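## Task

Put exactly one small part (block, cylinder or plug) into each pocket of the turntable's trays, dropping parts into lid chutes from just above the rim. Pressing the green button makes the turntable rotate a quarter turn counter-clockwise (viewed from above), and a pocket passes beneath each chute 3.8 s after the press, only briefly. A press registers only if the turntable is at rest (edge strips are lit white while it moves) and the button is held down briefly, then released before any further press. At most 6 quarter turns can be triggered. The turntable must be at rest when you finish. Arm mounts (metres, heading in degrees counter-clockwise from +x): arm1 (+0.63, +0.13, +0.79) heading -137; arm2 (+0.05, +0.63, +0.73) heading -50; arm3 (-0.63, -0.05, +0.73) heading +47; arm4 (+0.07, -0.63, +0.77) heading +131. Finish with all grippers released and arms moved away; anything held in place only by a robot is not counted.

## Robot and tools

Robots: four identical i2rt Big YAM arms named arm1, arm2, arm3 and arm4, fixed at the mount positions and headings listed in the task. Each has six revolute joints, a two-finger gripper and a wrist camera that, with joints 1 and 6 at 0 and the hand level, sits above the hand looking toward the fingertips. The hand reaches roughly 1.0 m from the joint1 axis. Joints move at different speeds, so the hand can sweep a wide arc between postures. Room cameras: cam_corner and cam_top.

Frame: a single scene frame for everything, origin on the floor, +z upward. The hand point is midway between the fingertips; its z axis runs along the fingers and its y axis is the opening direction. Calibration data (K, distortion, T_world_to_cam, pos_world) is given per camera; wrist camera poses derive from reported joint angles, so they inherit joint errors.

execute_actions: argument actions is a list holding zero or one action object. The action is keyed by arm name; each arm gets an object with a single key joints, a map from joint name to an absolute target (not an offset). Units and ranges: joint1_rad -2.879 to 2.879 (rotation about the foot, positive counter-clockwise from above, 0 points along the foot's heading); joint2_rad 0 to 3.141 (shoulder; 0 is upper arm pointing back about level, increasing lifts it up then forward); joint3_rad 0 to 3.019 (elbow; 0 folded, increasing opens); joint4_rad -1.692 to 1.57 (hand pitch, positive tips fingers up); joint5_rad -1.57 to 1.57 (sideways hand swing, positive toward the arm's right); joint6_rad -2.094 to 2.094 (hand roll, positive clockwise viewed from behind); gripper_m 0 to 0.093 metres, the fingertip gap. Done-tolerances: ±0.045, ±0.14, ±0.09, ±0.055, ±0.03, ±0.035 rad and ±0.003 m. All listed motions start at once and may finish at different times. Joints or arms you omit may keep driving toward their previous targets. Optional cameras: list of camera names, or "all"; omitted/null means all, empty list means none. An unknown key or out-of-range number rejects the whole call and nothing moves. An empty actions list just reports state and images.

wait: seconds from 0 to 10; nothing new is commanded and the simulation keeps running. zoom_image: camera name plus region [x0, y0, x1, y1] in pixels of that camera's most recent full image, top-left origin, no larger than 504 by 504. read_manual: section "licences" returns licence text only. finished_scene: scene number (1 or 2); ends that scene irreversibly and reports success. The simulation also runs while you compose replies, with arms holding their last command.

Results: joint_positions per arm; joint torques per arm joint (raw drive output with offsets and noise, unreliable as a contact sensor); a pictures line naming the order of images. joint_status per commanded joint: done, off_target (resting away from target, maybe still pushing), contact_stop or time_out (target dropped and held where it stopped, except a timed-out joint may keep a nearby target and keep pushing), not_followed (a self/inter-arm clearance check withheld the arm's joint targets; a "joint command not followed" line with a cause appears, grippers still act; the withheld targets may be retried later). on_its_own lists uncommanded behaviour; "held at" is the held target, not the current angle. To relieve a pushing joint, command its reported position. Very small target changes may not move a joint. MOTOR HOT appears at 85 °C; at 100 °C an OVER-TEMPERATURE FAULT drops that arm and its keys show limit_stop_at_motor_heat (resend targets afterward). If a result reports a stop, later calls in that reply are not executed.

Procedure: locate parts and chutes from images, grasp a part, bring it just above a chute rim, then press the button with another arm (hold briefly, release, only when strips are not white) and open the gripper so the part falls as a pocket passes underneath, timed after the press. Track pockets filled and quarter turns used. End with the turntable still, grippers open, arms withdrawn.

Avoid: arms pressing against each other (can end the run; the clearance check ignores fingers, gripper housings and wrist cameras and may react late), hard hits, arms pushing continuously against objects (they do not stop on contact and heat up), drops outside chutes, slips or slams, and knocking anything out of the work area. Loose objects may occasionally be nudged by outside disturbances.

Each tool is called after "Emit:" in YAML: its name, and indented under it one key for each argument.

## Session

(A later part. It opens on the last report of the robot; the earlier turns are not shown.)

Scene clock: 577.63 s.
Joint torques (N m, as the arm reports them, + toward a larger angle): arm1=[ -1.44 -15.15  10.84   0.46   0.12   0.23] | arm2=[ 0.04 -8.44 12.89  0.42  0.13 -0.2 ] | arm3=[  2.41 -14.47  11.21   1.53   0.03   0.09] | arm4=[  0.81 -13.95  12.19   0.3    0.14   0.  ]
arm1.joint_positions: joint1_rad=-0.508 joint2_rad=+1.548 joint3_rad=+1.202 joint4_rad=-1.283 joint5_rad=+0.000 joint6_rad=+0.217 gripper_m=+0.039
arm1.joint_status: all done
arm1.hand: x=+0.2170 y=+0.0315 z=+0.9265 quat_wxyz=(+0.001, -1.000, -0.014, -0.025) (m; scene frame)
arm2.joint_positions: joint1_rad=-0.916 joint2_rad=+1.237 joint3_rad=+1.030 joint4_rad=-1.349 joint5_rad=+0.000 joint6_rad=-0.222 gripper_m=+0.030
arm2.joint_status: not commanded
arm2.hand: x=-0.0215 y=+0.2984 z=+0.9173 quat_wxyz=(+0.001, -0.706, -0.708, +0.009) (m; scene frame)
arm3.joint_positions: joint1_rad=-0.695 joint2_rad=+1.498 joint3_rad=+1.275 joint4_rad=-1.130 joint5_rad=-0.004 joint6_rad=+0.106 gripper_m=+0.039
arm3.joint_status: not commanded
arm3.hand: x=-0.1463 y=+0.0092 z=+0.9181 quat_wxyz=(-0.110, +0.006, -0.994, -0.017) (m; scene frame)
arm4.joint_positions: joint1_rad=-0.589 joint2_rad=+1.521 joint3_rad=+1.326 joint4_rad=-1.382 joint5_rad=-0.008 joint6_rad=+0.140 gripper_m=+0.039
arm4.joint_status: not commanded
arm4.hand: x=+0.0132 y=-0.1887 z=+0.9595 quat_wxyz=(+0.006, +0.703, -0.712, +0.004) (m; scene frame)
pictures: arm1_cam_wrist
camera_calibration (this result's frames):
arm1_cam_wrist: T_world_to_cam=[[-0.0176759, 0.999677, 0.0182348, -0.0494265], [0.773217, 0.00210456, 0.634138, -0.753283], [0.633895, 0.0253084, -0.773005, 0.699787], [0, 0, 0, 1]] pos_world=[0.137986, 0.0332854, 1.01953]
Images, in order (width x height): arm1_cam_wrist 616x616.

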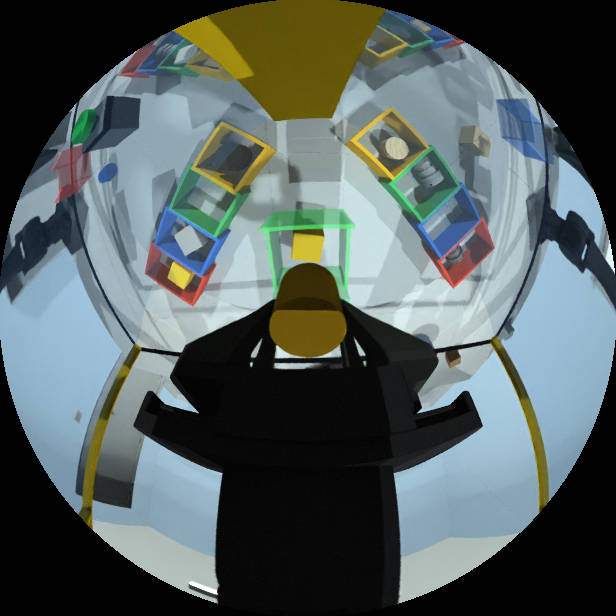

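Emit:
execute_actions:
  actions:
    - {"arm4":{"joints":{"joint2_rad":1.67}}}
  cameras: []

Emit:
wait:
  seconds: 0.25

Emit:
execute_actions:
  actions:
    - {"arm4":{"joints":{"joint2_rad":1.2,"joint4_rad":-1.33,"joint1_rad":-0.548}}}
  cameras: []

Emit:
execute_actions:
  actions:
    - {"arm4":{"joints":{"joint3_rad":0.93}}}
  cameras: []

Emit:
execute_actions:
  actions:
    - {"arm1":{"joints":{"gripper_m":0.09}},"arm2":{"joints":{"gripper_m":0.09}},"arm3":{"joints":{"gripper_m":0.09}},"arm4":{"joints":{"joint2_rad":0.8,"joint3_rad":0.85,"joint4_rad":-1.55}}}
  cameras: []

Emit:
execute_actions:
  actions:
    - {"arm1":{"joints":{"joint2_rad":0.8,"joint3_rad":0.85,"joint4_rad":-1.55}},"arm2":{"joints":{"joint2_rad":0.8,"joint3_rad":0.88,"joint4_rad":-1.55}},"arm3":{"joints":{"joint2_rad":0.8,"joint3_rad":0.88,"joint4_rad":-1.55}},"arm4":{"joints":{"joint1_rad":-1.98}}}
  cameras: []

Emit:
execute_actions:
  actions:
    - {"arm4":{"joints":{"joint2_rad":1.635,"joint3_rad":0.823,"joint4_rad":-0.73}}}
  cameras: []

Emit:
execute_actions:
  actions:
    - {"arm4":{"joints":{"gripper_m":0.09}}}
  cameras: []

Emit:
execute_actions:
  actions:
    - {"arm4":{"joints":{"joint2_rad":1.2}}}

Scene clock: 589.10 s.
Joint torques (N m, as the arm reports them, + toward a larger angle): arm1=[ -1.48 -15.43  10.93   0.46   0.12   0.23] | arm2=[-0.12 -8.5  12.92  0.43  0.11 -0.2 ] | arm3=[  2.16 -14.83  11.15   1.61  -0.02   0.09] | arm4=[ 1.36 -9.26  9.41  0.52  0.26  0.  ]
arm1.joint_positions: joint1_rad=-0.508 joint2_rad=+1.548 joint3_rad=+1.202 joint4_rad=-1.283 joint5_rad=+0.000 joint6_rad=+0.217 gripper_m=+0.039
arm1.joint_status: not commanded
arm1.hand: x=+0.2170 y=+0.0315 z=+0.9265 quat_wxyz=(+0.001, -1.000, -0.014, -0.025) (m; scene frame)
arm2.joint_positions: joint1_rad=-0.916 joint2_rad=+1.237 joint3_rad=+1.030 joint4_rad=-1.349 joint5_rad=+0.000 joint6_rad=-0.222 gripper_m=+0.030
arm2.joint_status: not commanded
arm2.hand: x=-0.0215 y=+0.2984 z=+0.9173 quat_wxyz=(+0.001, -0.706, -0.708, +0.009) (m; scene frame)
arm3.joint_positions: joint1_rad=-0.695 joint2_rad=+1.498 joint3_rad=+1.275 joint4_rad=-1.130 joint5_rad=-0.004 joint6_rad=+0.106 gripper_m=+0.039
arm3.joint_status: not commanded
arm3.hand: x=-0.1463 y=+0.0092 z=+0.9181 quat_wxyz=(-0.110, +0.006, -0.994, -0.017) (m; scene frame)
arm4.joint_positions: joint1_rad=-0.591 joint2_rad=+1.615 joint3_rad=+1.361 joint4_rad=-1.389 joint5_rad=-0.011 joint6_rad=+0.140 gripper_m=+0.039
arm4.joint_status: all done
arm4.hand: x=+0.0120 y=-0.1742 z=+0.9317 quat_wxyz=(+0.026, +0.701, -0.712, +0.030) (m; scene frame)
pictures: none
No camera images: the call's "cameras" was empty. Leave "cameras" out to get every camera's image.

Scene clock: 589.37 s.
Joint torques (N m, as the arm reports them, + toward a larger angle): arm1=[ -1.49 -15.4   10.94   0.48   0.12   0.23] | arm2=[ 0.02 -8.52 12.94  0.42  0.12 -0.19] | arm3=[  2.53 -14.63  11.16   1.58   0.02   0.07] | arm4=[ 0.88 -9.51  9.45  0.63  0.25  0.04]
arm1.joint_positions: joint1_rad=-0.508 joint2_rad=+1.548 joint3_rad=+1.202 joint4_rad=-1.283 joint5_rad=+0.000 joint6_rad=+0.217 gripper_m=+0.039
arm1.joint_status: not commanded
arm1.hand: x=+0.2170 y=+0.0315 z=+0.9265 quat_wxyz=(+0.001, -1.000, -0.014, -0.025) (m; scene frame)
arm2.joint_positions: joint1_rad=-0.916 joint2_rad=+1.237 joint3_rad=+1.030 joint4_rad=-1.349 joint5_rad=+0.000 joint6_rad=-0.222 gripper_m=+0.030
arm2.joint_status: not commanded
arm2.hand: x=-0.0215 y=+0.2984 z=+0.9173 quat_wxyz=(+0.001, -0.706, -0.708, +0.009) (m; scene frame)
arm3.joint_positions: joint1_rad=-0.695 joint2_rad=+1.498 joint3_rad=+1.275 joint4_rad=-1.130 joint5_rad=-0.004 joint6_rad=+0.106 gripper_m=+0.039
arm3.joint_status: not commanded
arm3.hand: x=-0.1463 y=+0.0092 z=+0.9181 quat_wxyz=(-0.110, +0.006, -0.994, -0.017) (m; scene frame)
arm4.joint_positions: joint1_rad=-0.591 joint2_rad=+1.615 joint3_rad=+1.361 joint4_rad=-1.389 joint5_rad=-0.011 joint6_rad=+0.140 gripper_m=+0.039
arm4.joint_status: all done
arm4.hand: x=+0.0120 y=-0.1742 z=+0.9317 quat_wxyz=(+0.026, +0.701, -0.712, +0.030) (m; scene frame)
wait: 0.27 s; no rest
pictures: arm1_cam_wrist, arm2_cam_wrist, arm3_cam_wrist, arm4_cam_wrist, cam_corner, cam_top
camera_calibration (this result's frames):
arm1_cam_wrist: T_world_to_cam=[[-0.0176759, 0.999677, 0.0182348, -0.0494265], [0.773217, 0.00210456, 0.634138, -0.753283], [0.633895, 0.0253084, -0.773005, 0.699787], [0, 0, 0, 1]] pos_world=[0.137986, 0.0332854, 1.01953]
arm2_cam_wrist: T_world_to_cam=[[-0.999924, 0.0114339, 0.00459089, -0.0251417], [0.0119938, 0.817962, 0.575147, -0.76769], [0.00282099, 0.575159, -0.818037, 0.702607], [0, 0, 0, 1]] pos_world=[-0.0179143, 0.224118, 1.01641]
arm3_cam_wrist: T_world_to_cam=[[0.0161001, -0.999678, -0.0196318, 0.0300482], [-0.918332, -0.0225504, 0.395168, -0.490144], [-0.395484, 0.0116663, -0.918399, 0.91276], [0, 0, 0, 1]] pos_world=[-0.0896172, 0.00833706, 1.03256]
arm4_cam_wrist: T_world_to_cam=[[0.999469, -0.0273602, 0.0177154, -0.0378305], [-0.0322921, -0.757285, 0.652286, -0.734694], [-0.00443112, -0.652512, -0.757766, 0.715464], [0, 0, 0, 1]] pos_world=[0.0172559, -0.0905591, 1.02206]
Images, in order (width x height): arm1_cam_wrist 616x616, arm2_cam_wrist 616x616, arm3_cam_wrist 616x616, arm4_cam_wrist 616x616, cam_corner 896x504, cam_top 896x504.

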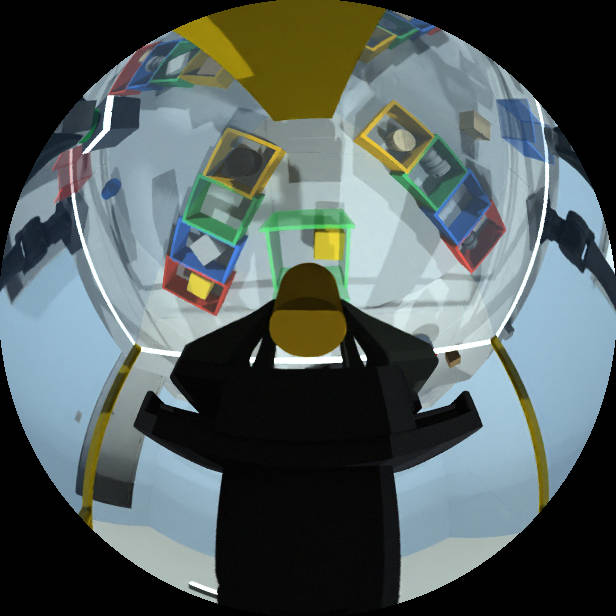

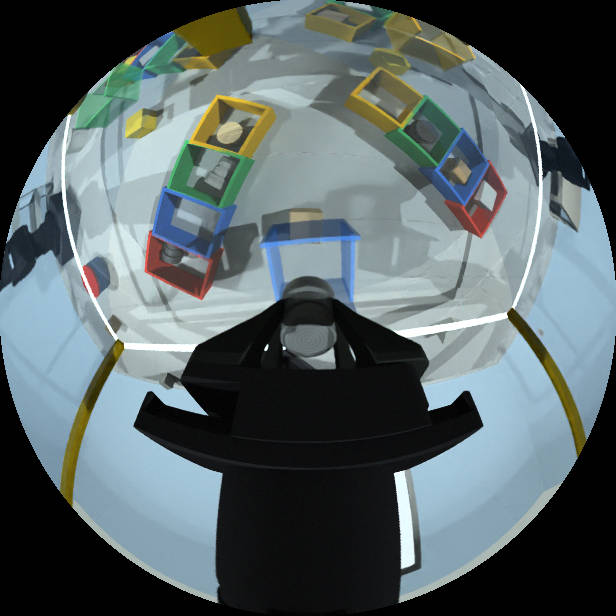

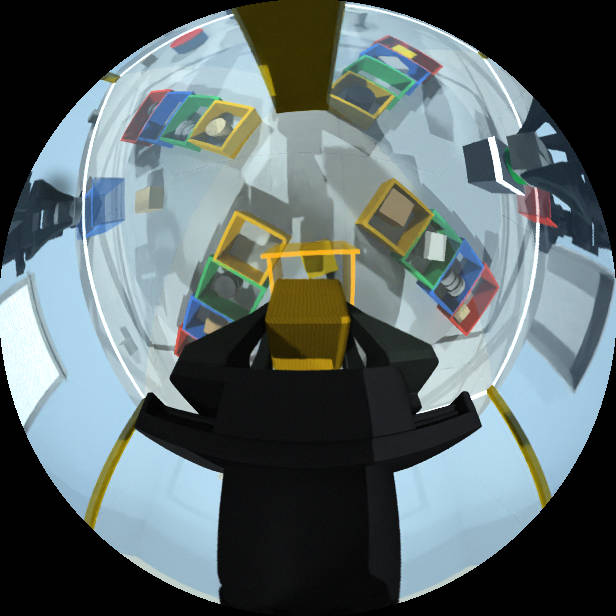

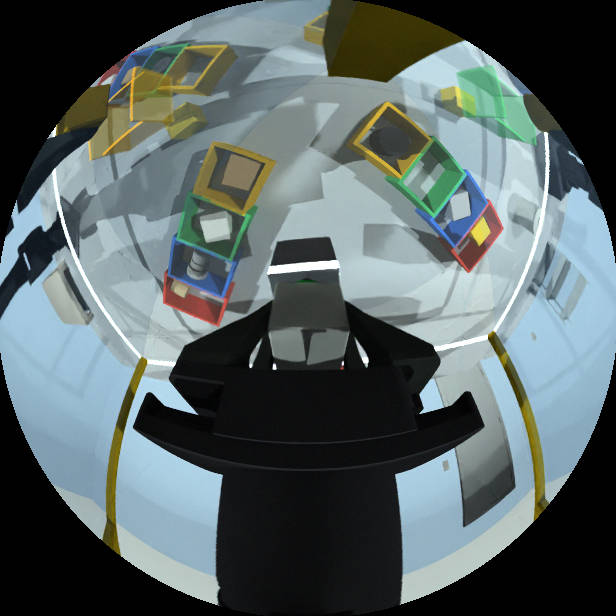

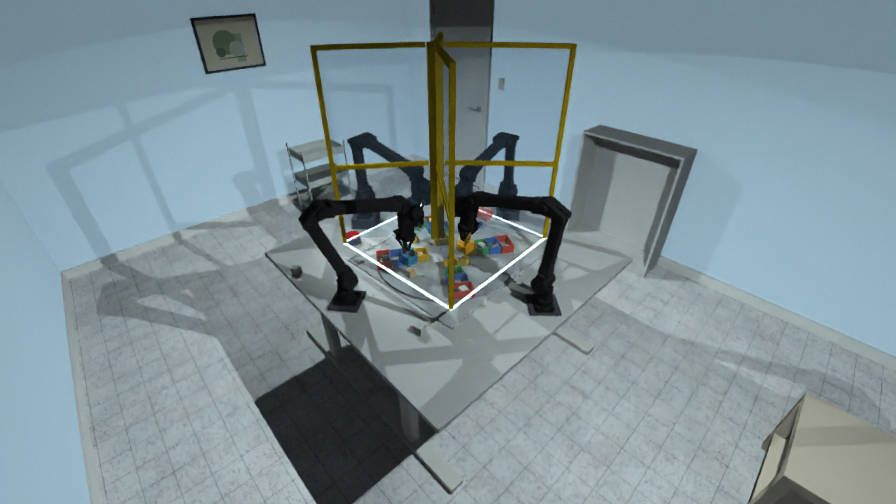

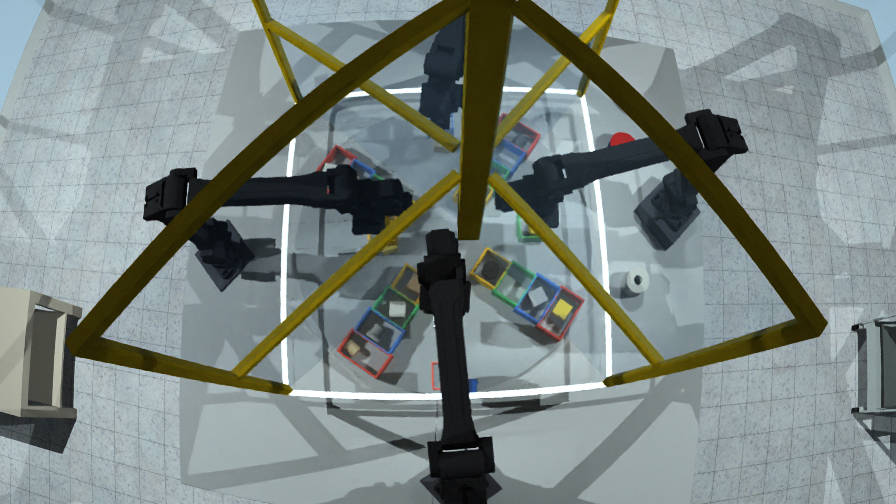

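Scene clock: 590.80 s.
Joint torques (N m, as the arm reports them, + toward a larger angle): arm1=[ -1.47 -15.44  10.93   0.45   0.12   0.23] | arm2=[ 0.01 -8.63 12.93  0.34  0.13 -0.2 ] | arm3=[  1.89 -14.61  11.17   1.58   0.     0.08] | arm4=[ 0.67 -9.51 10.23  1.29  0.17  0.01]
arm1.joint_positions: joint1_rad=-0.508 joint2_rad=+1.548 joint3_rad=+1.202 joint4_rad=-1.283 joint5_rad=+0.000 joint6_rad=+0.217 gripper_m=+0.039
arm1.joint_status: not commanded
arm1.hand: x=+0.2170 y=+0.0315 z=+0.9265 quat_wxyz=(+0.001, -1.000, -0.014, -0.025) (m; scene frame)
arm2.joint_positions: joint1_rad=-0.916 joint2_rad=+1.237 joint3_rad=+1.030 joint4_rad=-1.349 joint5_rad=+0.000 joint6_rad=-0.222 gripper_m=+0.030
arm2.joint_status: not commanded
arm2.hand: x=-0.0215 y=+0.2984 z=+0.9173 quat_wxyz=(+0.001, -0.706, -0.708, +0.009) (m; scene frame)
arm3.joint_positions: joint1_rad=-0.695 joint2_rad=+1.498 joint3_rad=+1.275 joint4_rad=-1.130 joint5_rad=-0.004 joint6_rad=+0.106 gripper_m=+0.039
arm3.joint_status: not commanded
arm3.hand: x=-0.1463 y=+0.0092 z=+0.9181 quat_wxyz=(-0.110, +0.006, -0.994, -0.017) (m; scene frame)
arm4.joint_positions: joint1_rad=-0.546 joint2_rad=+1.206 joint3_rad=+1.361 joint4_rad=-1.342 joint5_rad=-0.010 joint6_rad=+0.140 gripper_m=+0.039
arm4.joint_status: all done
arm4.hand: x=-0.0024 y=-0.2143 z=+1.1068 quat_wxyz=(-0.108, +0.705, -0.683, -0.153) (m; scene frame)
pictures: none
No camera images: the call's "cameras" was empty. Leave "cameras" out to get every camera's image.

Scene clock: 591.90 s.
Joint torques (N m, as the arm reports them, + toward a larger angle): arm1=[ -1.44 -15.4   10.95   0.46   0.12   0.23] | arm2=[-0.04 -8.41 12.94  0.36  0.12 -0.2 ] | arm3=[  2.44 -14.55  11.26   1.56   0.01   0.09] | arm4=[ 0.51 -7.63  7.82  0.42  0.18  0.01]
arm1.joint_positions: joint1_rad=-0.508 joint2_rad=+1.548 joint3_rad=+1.202 joint4_rad=-1.283 joint5_rad=+0.000 joint6_rad=+0.217 gripper_m=+0.039
arm1.joint_status: not commanded
arm1.hand: x=+0.2170 y=+0.0315 z=+0.9265 quat_wxyz=(+0.001, -1.000, -0.014, -0.025) (m; scene frame)
arm2.joint_positions: joint1_rad=-0.916 joint2_rad=+1.237 joint3_rad=+1.030 joint4_rad=-1.349 joint5_rad=+0.000 joint6_rad=-0.222 gripper_m=+0.030
arm2.joint_status: not commanded
arm2.hand: x=-0.0215 y=+0.2984 z=+0.9173 quat_wxyz=(+0.001, -0.706, -0.708, +0.009) (m; scene frame)
arm3.joint_positions: joint1_rad=-0.695 joint2_rad=+1.498 joint3_rad=+1.275 joint4_rad=-1.130 joint5_rad=-0.004 joint6_rad=+0.106 gripper_m=+0.039
arm3.joint_status: not commanded
arm3.hand: x=-0.1463 y=+0.0092 z=+0.9181 quat_wxyz=(-0.110, +0.006, -0.994, -0.017) (m; scene frame)
arm4.joint_positions: joint1_rad=-0.546 joint2_rad=+1.205 joint3_rad=+0.926 joint4_rad=-1.338 joint5_rad=-0.010 joint6_rad=+0.140 gripper_m=+0.039
arm4.joint_status: all done
arm4.hand: x=+0.0178 y=-0.3281 z=+0.9260 quat_wxyz=(+0.018, +0.717, -0.697, +0.020) (m; scene frame)
pictures: none
No camera images: the call's "cameras" was empty. Leave "cameras" out to get every camera's image.

Scene clock: 593.07 s.
Joint torques (N m, as the arm reports them, + toward a larger angle): arm1=[ -1.47 -15.42  10.93   0.46   0.12   0.22] | arm2=[ 0.05 -8.53 12.91  0.36  0.12 -0.19] | arm3=[  2.25 -14.66  11.21   1.5    0.02   0.1 ] | arm4=[ 0.87 -2.5   8.4  -0.19  0.22  0.02]
arm1.joint_positions: joint1_rad=-0.508 joint2_rad=+1.548 joint3_rad=+1.202 joint4_rad=-1.283 joint5_rad=+0.000 joint6_rad=+0.217 gripper_m=+0.090
arm1.joint_status: all done
arm1.hand: x=+0.2170 y=+0.0315 z=+0.9265 quat_wxyz=(+0.001, -1.000, -0.014, -0.025) (m; scene frame)
arm2.joint_positions: joint1_rad=-0.916 joint2_rad=+1.237 joint3_rad=+1.030 joint4_rad=-1.349 joint5_rad=+0.000 joint6_rad=-0.222 gripper_m=+0.090
arm2.joint_status: all done
arm2.hand: x=-0.0215 y=+0.2984 z=+0.9173 quat_wxyz=(+0.001, -0.706, -0.708, +0.009) (m; scene frame)
arm3.joint_positions: joint1_rad=-0.695 joint2_rad=+1.497 joint3_rad=+1.275 joint4_rad=-1.130 joint5_rad=-0.004 joint6_rad=+0.106 gripper_m=+0.090
arm3.joint_status: all done
arm3.hand: x=-0.1463 y=+0.0092 z=+0.9185 quat_wxyz=(-0.111, +0.006, -0.994, -0.017) (m; scene frame)
arm4.joint_positions: joint1_rad=-0.546 joint2_rad=+0.794 joint3_rad=+0.841 joint4_rad=-1.540 joint5_rad=-0.010 joint6_rad=+0.140 gripper_m=+0.039
arm4.joint_status: all done
arm4.hand: x=+0.0343 y=-0.4265 z=+0.9899 quat_wxyz=(-0.018, +0.717, -0.696, -0.030) (m; scene frame)
pictures: none
No camera images: the call's "cameras" was empty. Leave "cameras" out to get every camera's image.

Scene clock: 594.77 s.
Joint torques (N m, as the arm reports them, + toward a larger angle): arm1=[-1.56 -0.88  9.58 -0.05  0.12  0.22] | arm2=[ 0.01 -1.85  9.48  0.24  0.13 -0.2 ] | arm3=[ 2.32 -0.94  7.69  0.31  0.01  0.12] | arm4=[ 0.19 -2.08  8.55 -0.17  0.14  0.  ]
arm1.joint_positions: joint1_rad=-0.508 joint2_rad=+0.794 joint3_rad=+0.848 joint4_rad=-1.540 joint5_rad=+0.000 joint6_rad=+0.217 gripper_m=+0.090
arm1.joint_status: all done
arm1.hand: x=+0.4300 y=+0.0856 z=+1.0129 quat_wxyz=(-0.016, -0.999, -0.013, +0.044) (m; scene frame)
arm2.joint_positions: joint1_rad=-0.916 joint2_rad=+0.789 joint3_rad=+0.883 joint4_rad=-1.545 joint5_rad=+0.000 joint6_rad=-0.222 gripper_m=+0.090
arm2.joint_status: all done
arm2.hand: x=+0.0067 y=+0.4218 z=+0.9698 quat_wxyz=(-0.027, -0.705, -0.707, +0.054) (m; scene frame)
arm3.joint_positions: joint1_rad=-0.695 joint2_rad=+0.794 joint3_rad=+0.885 joint4_rad=-1.539 joint5_rad=-0.004 joint6_rad=+0.106 gripper_m=+0.090
arm3.joint_status: all done
arm3.hand: x=-0.4171 y=-0.0231 z=+0.9667 quat_wxyz=(-0.062, +0.006, -0.998, -0.012) (m; scene frame)
arm4.joint_positions: joint1_rad=-1.977 joint2_rad=+0.795 joint3_rad=+0.841 joint4_rad=-1.540 joint5_rad=-0.009 joint6_rad=+0.141 gripper_m=+0.039
arm4.joint_status: all done
arm4.hand: x=+0.2656 y=-0.5651 z=+0.9918 quat_wxyz=(-0.039, +0.084, -0.996, -0.009) (m; scene frame)
pictures: none
No camera images: the call's "cameras" was empty. Leave "cameras" out to get every camera's image.

Scene clock: 596.23 s.
Joint torques (N m, as the arm reports them, + toward a larger angle): arm1=[-1.48 -0.87  9.6  -0.04  0.13  0.23] | arm2=[ 0.25 -1.92  9.51  0.2   0.12 -0.2 ] | arm3=[ 2.03 -1.26  7.74  0.31  0.01  0.1 ] | arm4=[  0.45 -11.32   5.16   0.74   0.19   0.  ]
arm1.joint_positions: joint1_rad=-0.508 joint2_rad=+0.794 joint3_rad=+0.848 joint4_rad=-1.540 joint5_rad=+0.000 joint6_rad=+0.217 gripper_m=+0.090
arm1.joint_status: not commanded
arm1.hand: x=+0.4300 y=+0.0856 z=+1.0129 quat_wxyz=(-0.016, -0.999, -0.013, +0.044) (m; scene frame)
arm2.joint_positions: joint1_rad=-0.916 joint2_rad=+0.789 joint3_rad=+0.883 joint4_rad=-1.545 joint5_rad=+0.000 joint6_rad=-0.222 gripper_m=+0.090
arm2.joint_status: not commanded
arm2.hand: x=+0.0067 y=+0.4218 z=+0.9698 quat_wxyz=(-0.027, -0.705, -0.707, +0.054) (m; scene frame)
arm3.joint_positions: joint1_rad=-0.695 joint2_rad=+0.794 joint3_rad=+0.885 joint4_rad=-1.539 joint5_rad=-0.004 joint6_rad=+0.106 gripper_m=+0.090
arm3.joint_status: not commanded
arm3.hand: x=-0.4171 y=-0.0231 z=+0.9667 quat_wxyz=(-0.062, +0.006, -0.998, -0.012) (m; scene frame)
arm4.joint_positions: joint1_rad=-1.977 joint2_rad=+1.641 joint3_rad=+0.823 joint4_rad=-0.745 joint5_rad=-0.009 joint6_rad=+0.141 gripper_m=+0.039
arm4.joint_status: all done
arm4.hand: x=+0.4326 y=-0.5136 z=+0.7504 quat_wxyz=(-0.006, +0.084, -0.996, -0.002) (m; scene frame)
pictures: none
No camera images: the call's "cameras" was empty. Leave "cameras" out to get every camera's image.

Scene clock: 596.90 s.
Joint torques (N m, as the arm reports them, + toward a larger angle): arm1=[-1.56 -0.94  9.58 -0.02  0.12  0.22] | arm2=[ 0.15 -1.91  9.48  0.19  0.12 -0.19] | arm3=[ 2.44 -1.65  7.7   0.2   0.    0.08] | arm4=[  0.07 -12.07   5.15   0.84   0.17   0.  ]
arm1.joint_positions: joint1_rad=-0.508 joint2_rad=+0.794 joint3_rad=+0.848 joint4_rad=-1.540 joint5_rad=+0.000 joint6_rad=+0.217 gripper_m=+0.090
arm1.joint_status: not commanded
arm1.hand: x=+0.4300 y=+0.0856 z=+1.0129 quat_wxyz=(-0.016, -0.999, -0.013, +0.044) (m; scene frame)
arm2.joint_positions: joint1_rad=-0.916 joint2_rad=+0.789 joint3_rad=+0.883 joint4_rad=-1.545 joint5_rad=+0.000 joint6_rad=-0.222 gripper_m=+0.090
arm2.joint_status: not commanded
arm2.hand: x=+0.0067 y=+0.4218 z=+0.9698 quat_wxyz=(-0.027, -0.705, -0.707, +0.054) (m; scene frame)
arm3.joint_positions: joint1_rad=-0.695 joint2_rad=+0.794 joint3_rad=+0.885 joint4_rad=-1.539 joint5_rad=-0.004 joint6_rad=+0.106 gripper_m=+0.090
arm3.joint_status: not commanded
arm3.hand: x=-0.4171 y=-0.0231 z=+0.9667 quat_wxyz=(-0.062, +0.006, -0.998, -0.012) (m; scene frame)
arm4.joint_positions: joint1_rad=-1.977 joint2_rad=+1.641 joint3_rad=+0.823 joint4_rad=-0.745 joint5_rad=-0.009 joint6_rad=+0.141 gripper_m=+0.090
arm4.joint_status: all done
arm4.hand: x=+0.4326 y=-0.5136 z=+0.7504 quat_wxyz=(-0.006, +0.084, -0.996, -0.002) (m; scene frame)
pictures: none
No camera images: the call's "cameras" was empty. Leave "cameras" out to get every camera's image.

Scene clock: 598.07 s.
Joint torques (N m, as the arm reports them, + toward a larger angle): arm1=[-1.59 -0.96  9.59 -0.02  0.12  0.22] | arm2=[ 0.12 -1.89  9.53  0.22  0.13 -0.19] | arm3=[ 2.26 -1.16  7.74  0.36  0.01  0.09] | arm4=[ 0.4  -7.83  8.05  1.6   0.17  0.  ]
arm1.joint_positions: joint1_rad=-0.508 joint2_rad=+0.794 joint3_rad=+0.848 joint4_rad=-1.540 joint5_rad=+0.000 joint6_rad=+0.217 gripper_m=+0.090
arm1.joint_status: not commanded
arm1.hand: x=+0.4300 y=+0.0856 z=+1.0129 quat_wxyz=(-0.016, -0.999, -0.013, +0.044) (m; scene frame)
arm2.joint_positions: joint1_rad=-0.916 joint2_rad=+0.789 joint3_rad=+0.883 joint4_rad=-1.545 joint5_rad=+0.000 joint6_rad=-0.222 gripper_m=+0.090
arm2.joint_status: not commanded
arm2.hand: x=+0.0067 y=+0.4218 z=+0.9698 quat_wxyz=(-0.027, -0.705, -0.707, +0.054) (m; scene frame)
arm3.joint_positions: joint1_rad=-0.695 joint2_rad=+0.794 joint3_rad=+0.885 joint4_rad=-1.539 joint5_rad=-0.004 joint6_rad=+0.106 gripper_m=+0.090
arm3.joint_status: not commanded
arm3.hand: x=-0.4171 y=-0.0231 z=+0.9667 quat_wxyz=(-0.062, +0.006, -0.998, -0.012) (m; scene frame)
arm4.joint_positions: joint1_rad=-1.977 joint2_rad=+1.194 joint3_rad=+0.821 joint4_rad=-0.745 joint5_rad=-0.009 joint6_rad=+0.141 gripper_m=+0.090
arm4.joint_status: all done
arm4.hand: x=+0.4598 y=-0.5036 z=+0.9189 quat_wxyz=(-0.220, +0.084, -0.970, -0.051) (m; scene frame)
pictures: arm1_cam_wrist, arm2_cam_wrist, arm3_cam_wrist, arm4_cam_wrist, cam_corner, cam_top
camera_calibration (this result's frames):
arm1_cam_wrist: T_world_to_cam=[[-0.0155742, 0.99978, -0.014026, -0.0696021], [0.853116, 0.0206031, 0.521314, -0.894556], [0.521489, -0.00384677, -0.85325, 0.762212], [0, 0, 0, 1]] pos_world=[0.364591, 0.0909495, 1.11573]
arm2_cam_wrist: T_world_to_cam=[[-0.999583, 0.0118893, 0.0263207, -0.0198812], [0.0232308, 0.872455, 0.488142, -0.837807], [-0.0171599, 0.48855, -0.872367, 0.763902], [0, 0, 0, 1]] pos_world=[0.0126985, 0.35798, 1.0759]
arm3_cam_wrist: T_world_to_cam=[[0.0147885, -0.999843, -0.00977881, -0.00703461], [-0.8761, -0.0176705, 0.481805, -0.824823], [-0.481902, 0.00144202, -0.876224, 0.773577], [0, 0, 0, 1]] pos_world=[-0.349735, -0.022724, 1.07516]
arm4_cam_wrist: T_world_to_cam=[[0.168658, -0.983996, -0.0575068, -0.524755], [-0.967894, -0.176365, 0.179101, 0.196221], [-0.186377, 0.0254537, -0.982149, 1.12408], [0, 0, 0, 1]] pos_world=[0.487926, -0.510363, 1.03869]
Images, in order (width x height): arm1_cam_wrist 616x616, arm2_cam_wrist 616x616, arm3_cam_wrist 616x616, arm4_cam_wrist 616x616, cam_corner 896x504, cam_top 896x504.

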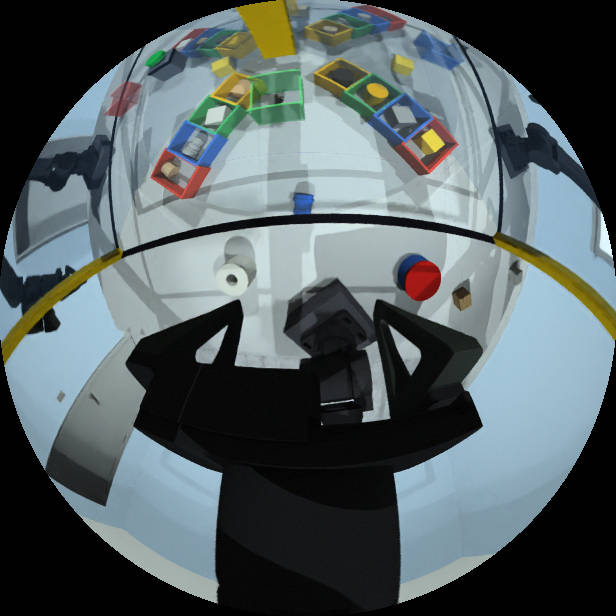

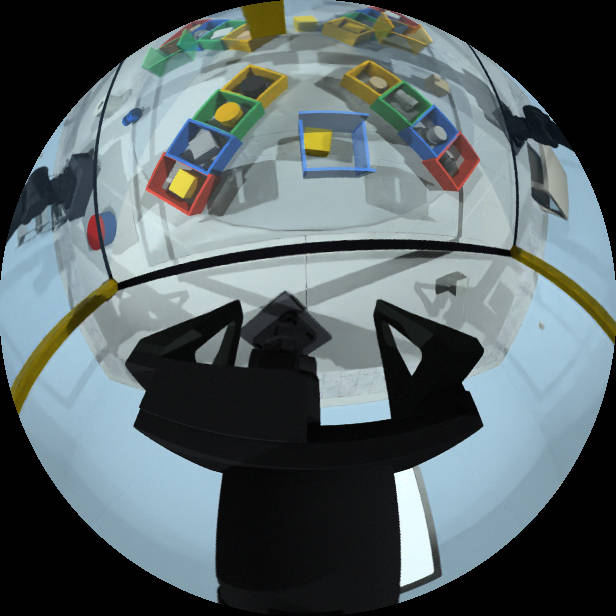

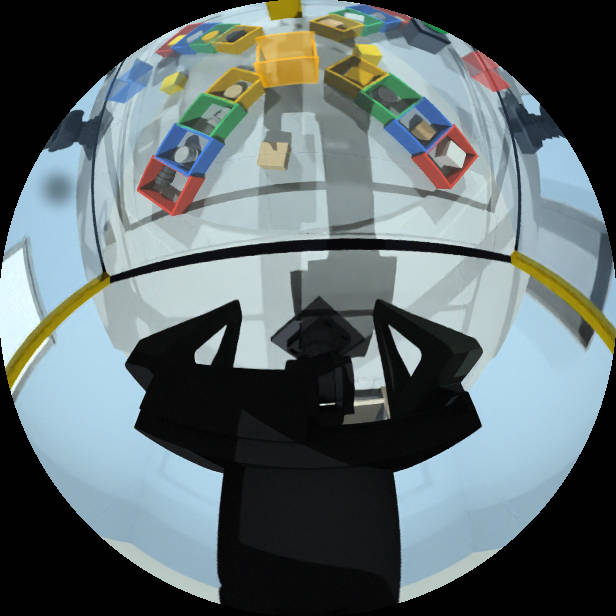

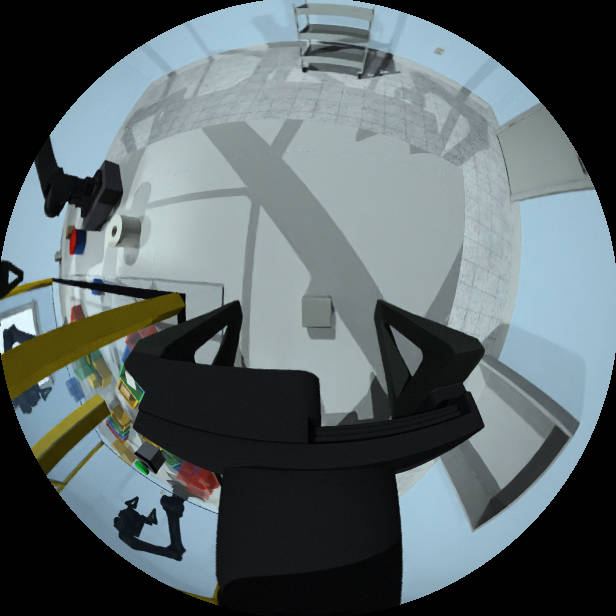

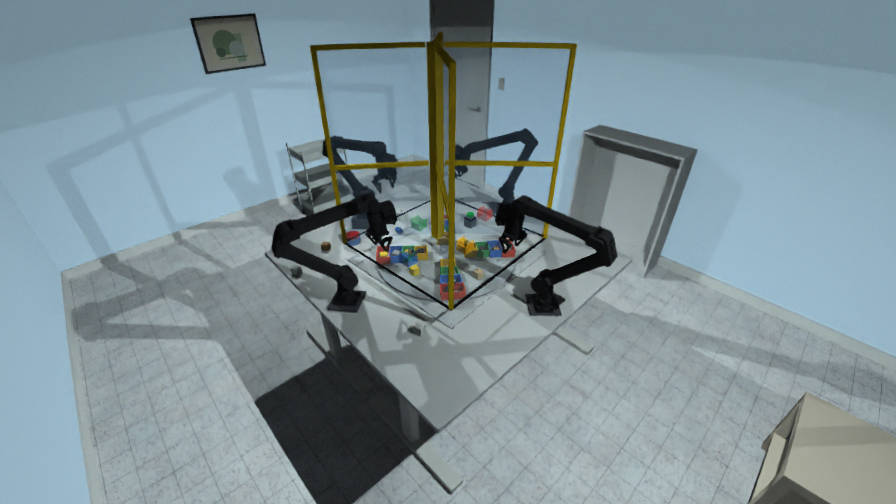

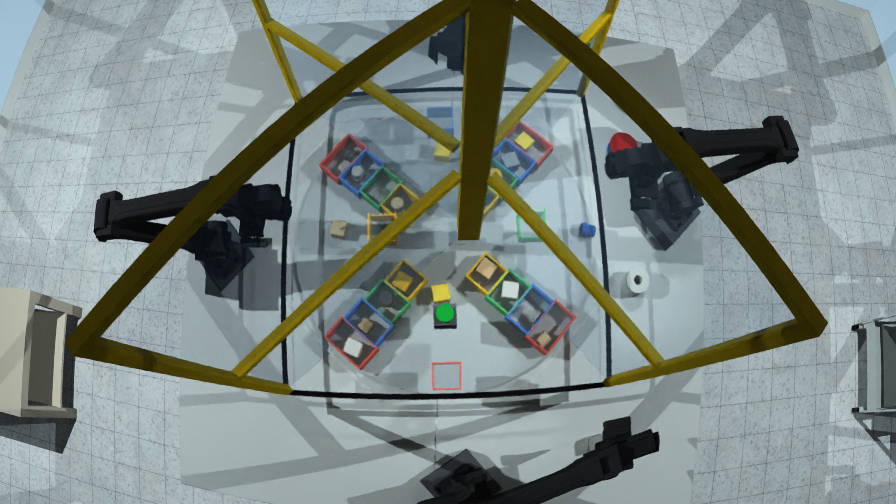

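Emit:
finished_scene:
  scene: 1

The scene is finished: the task was done.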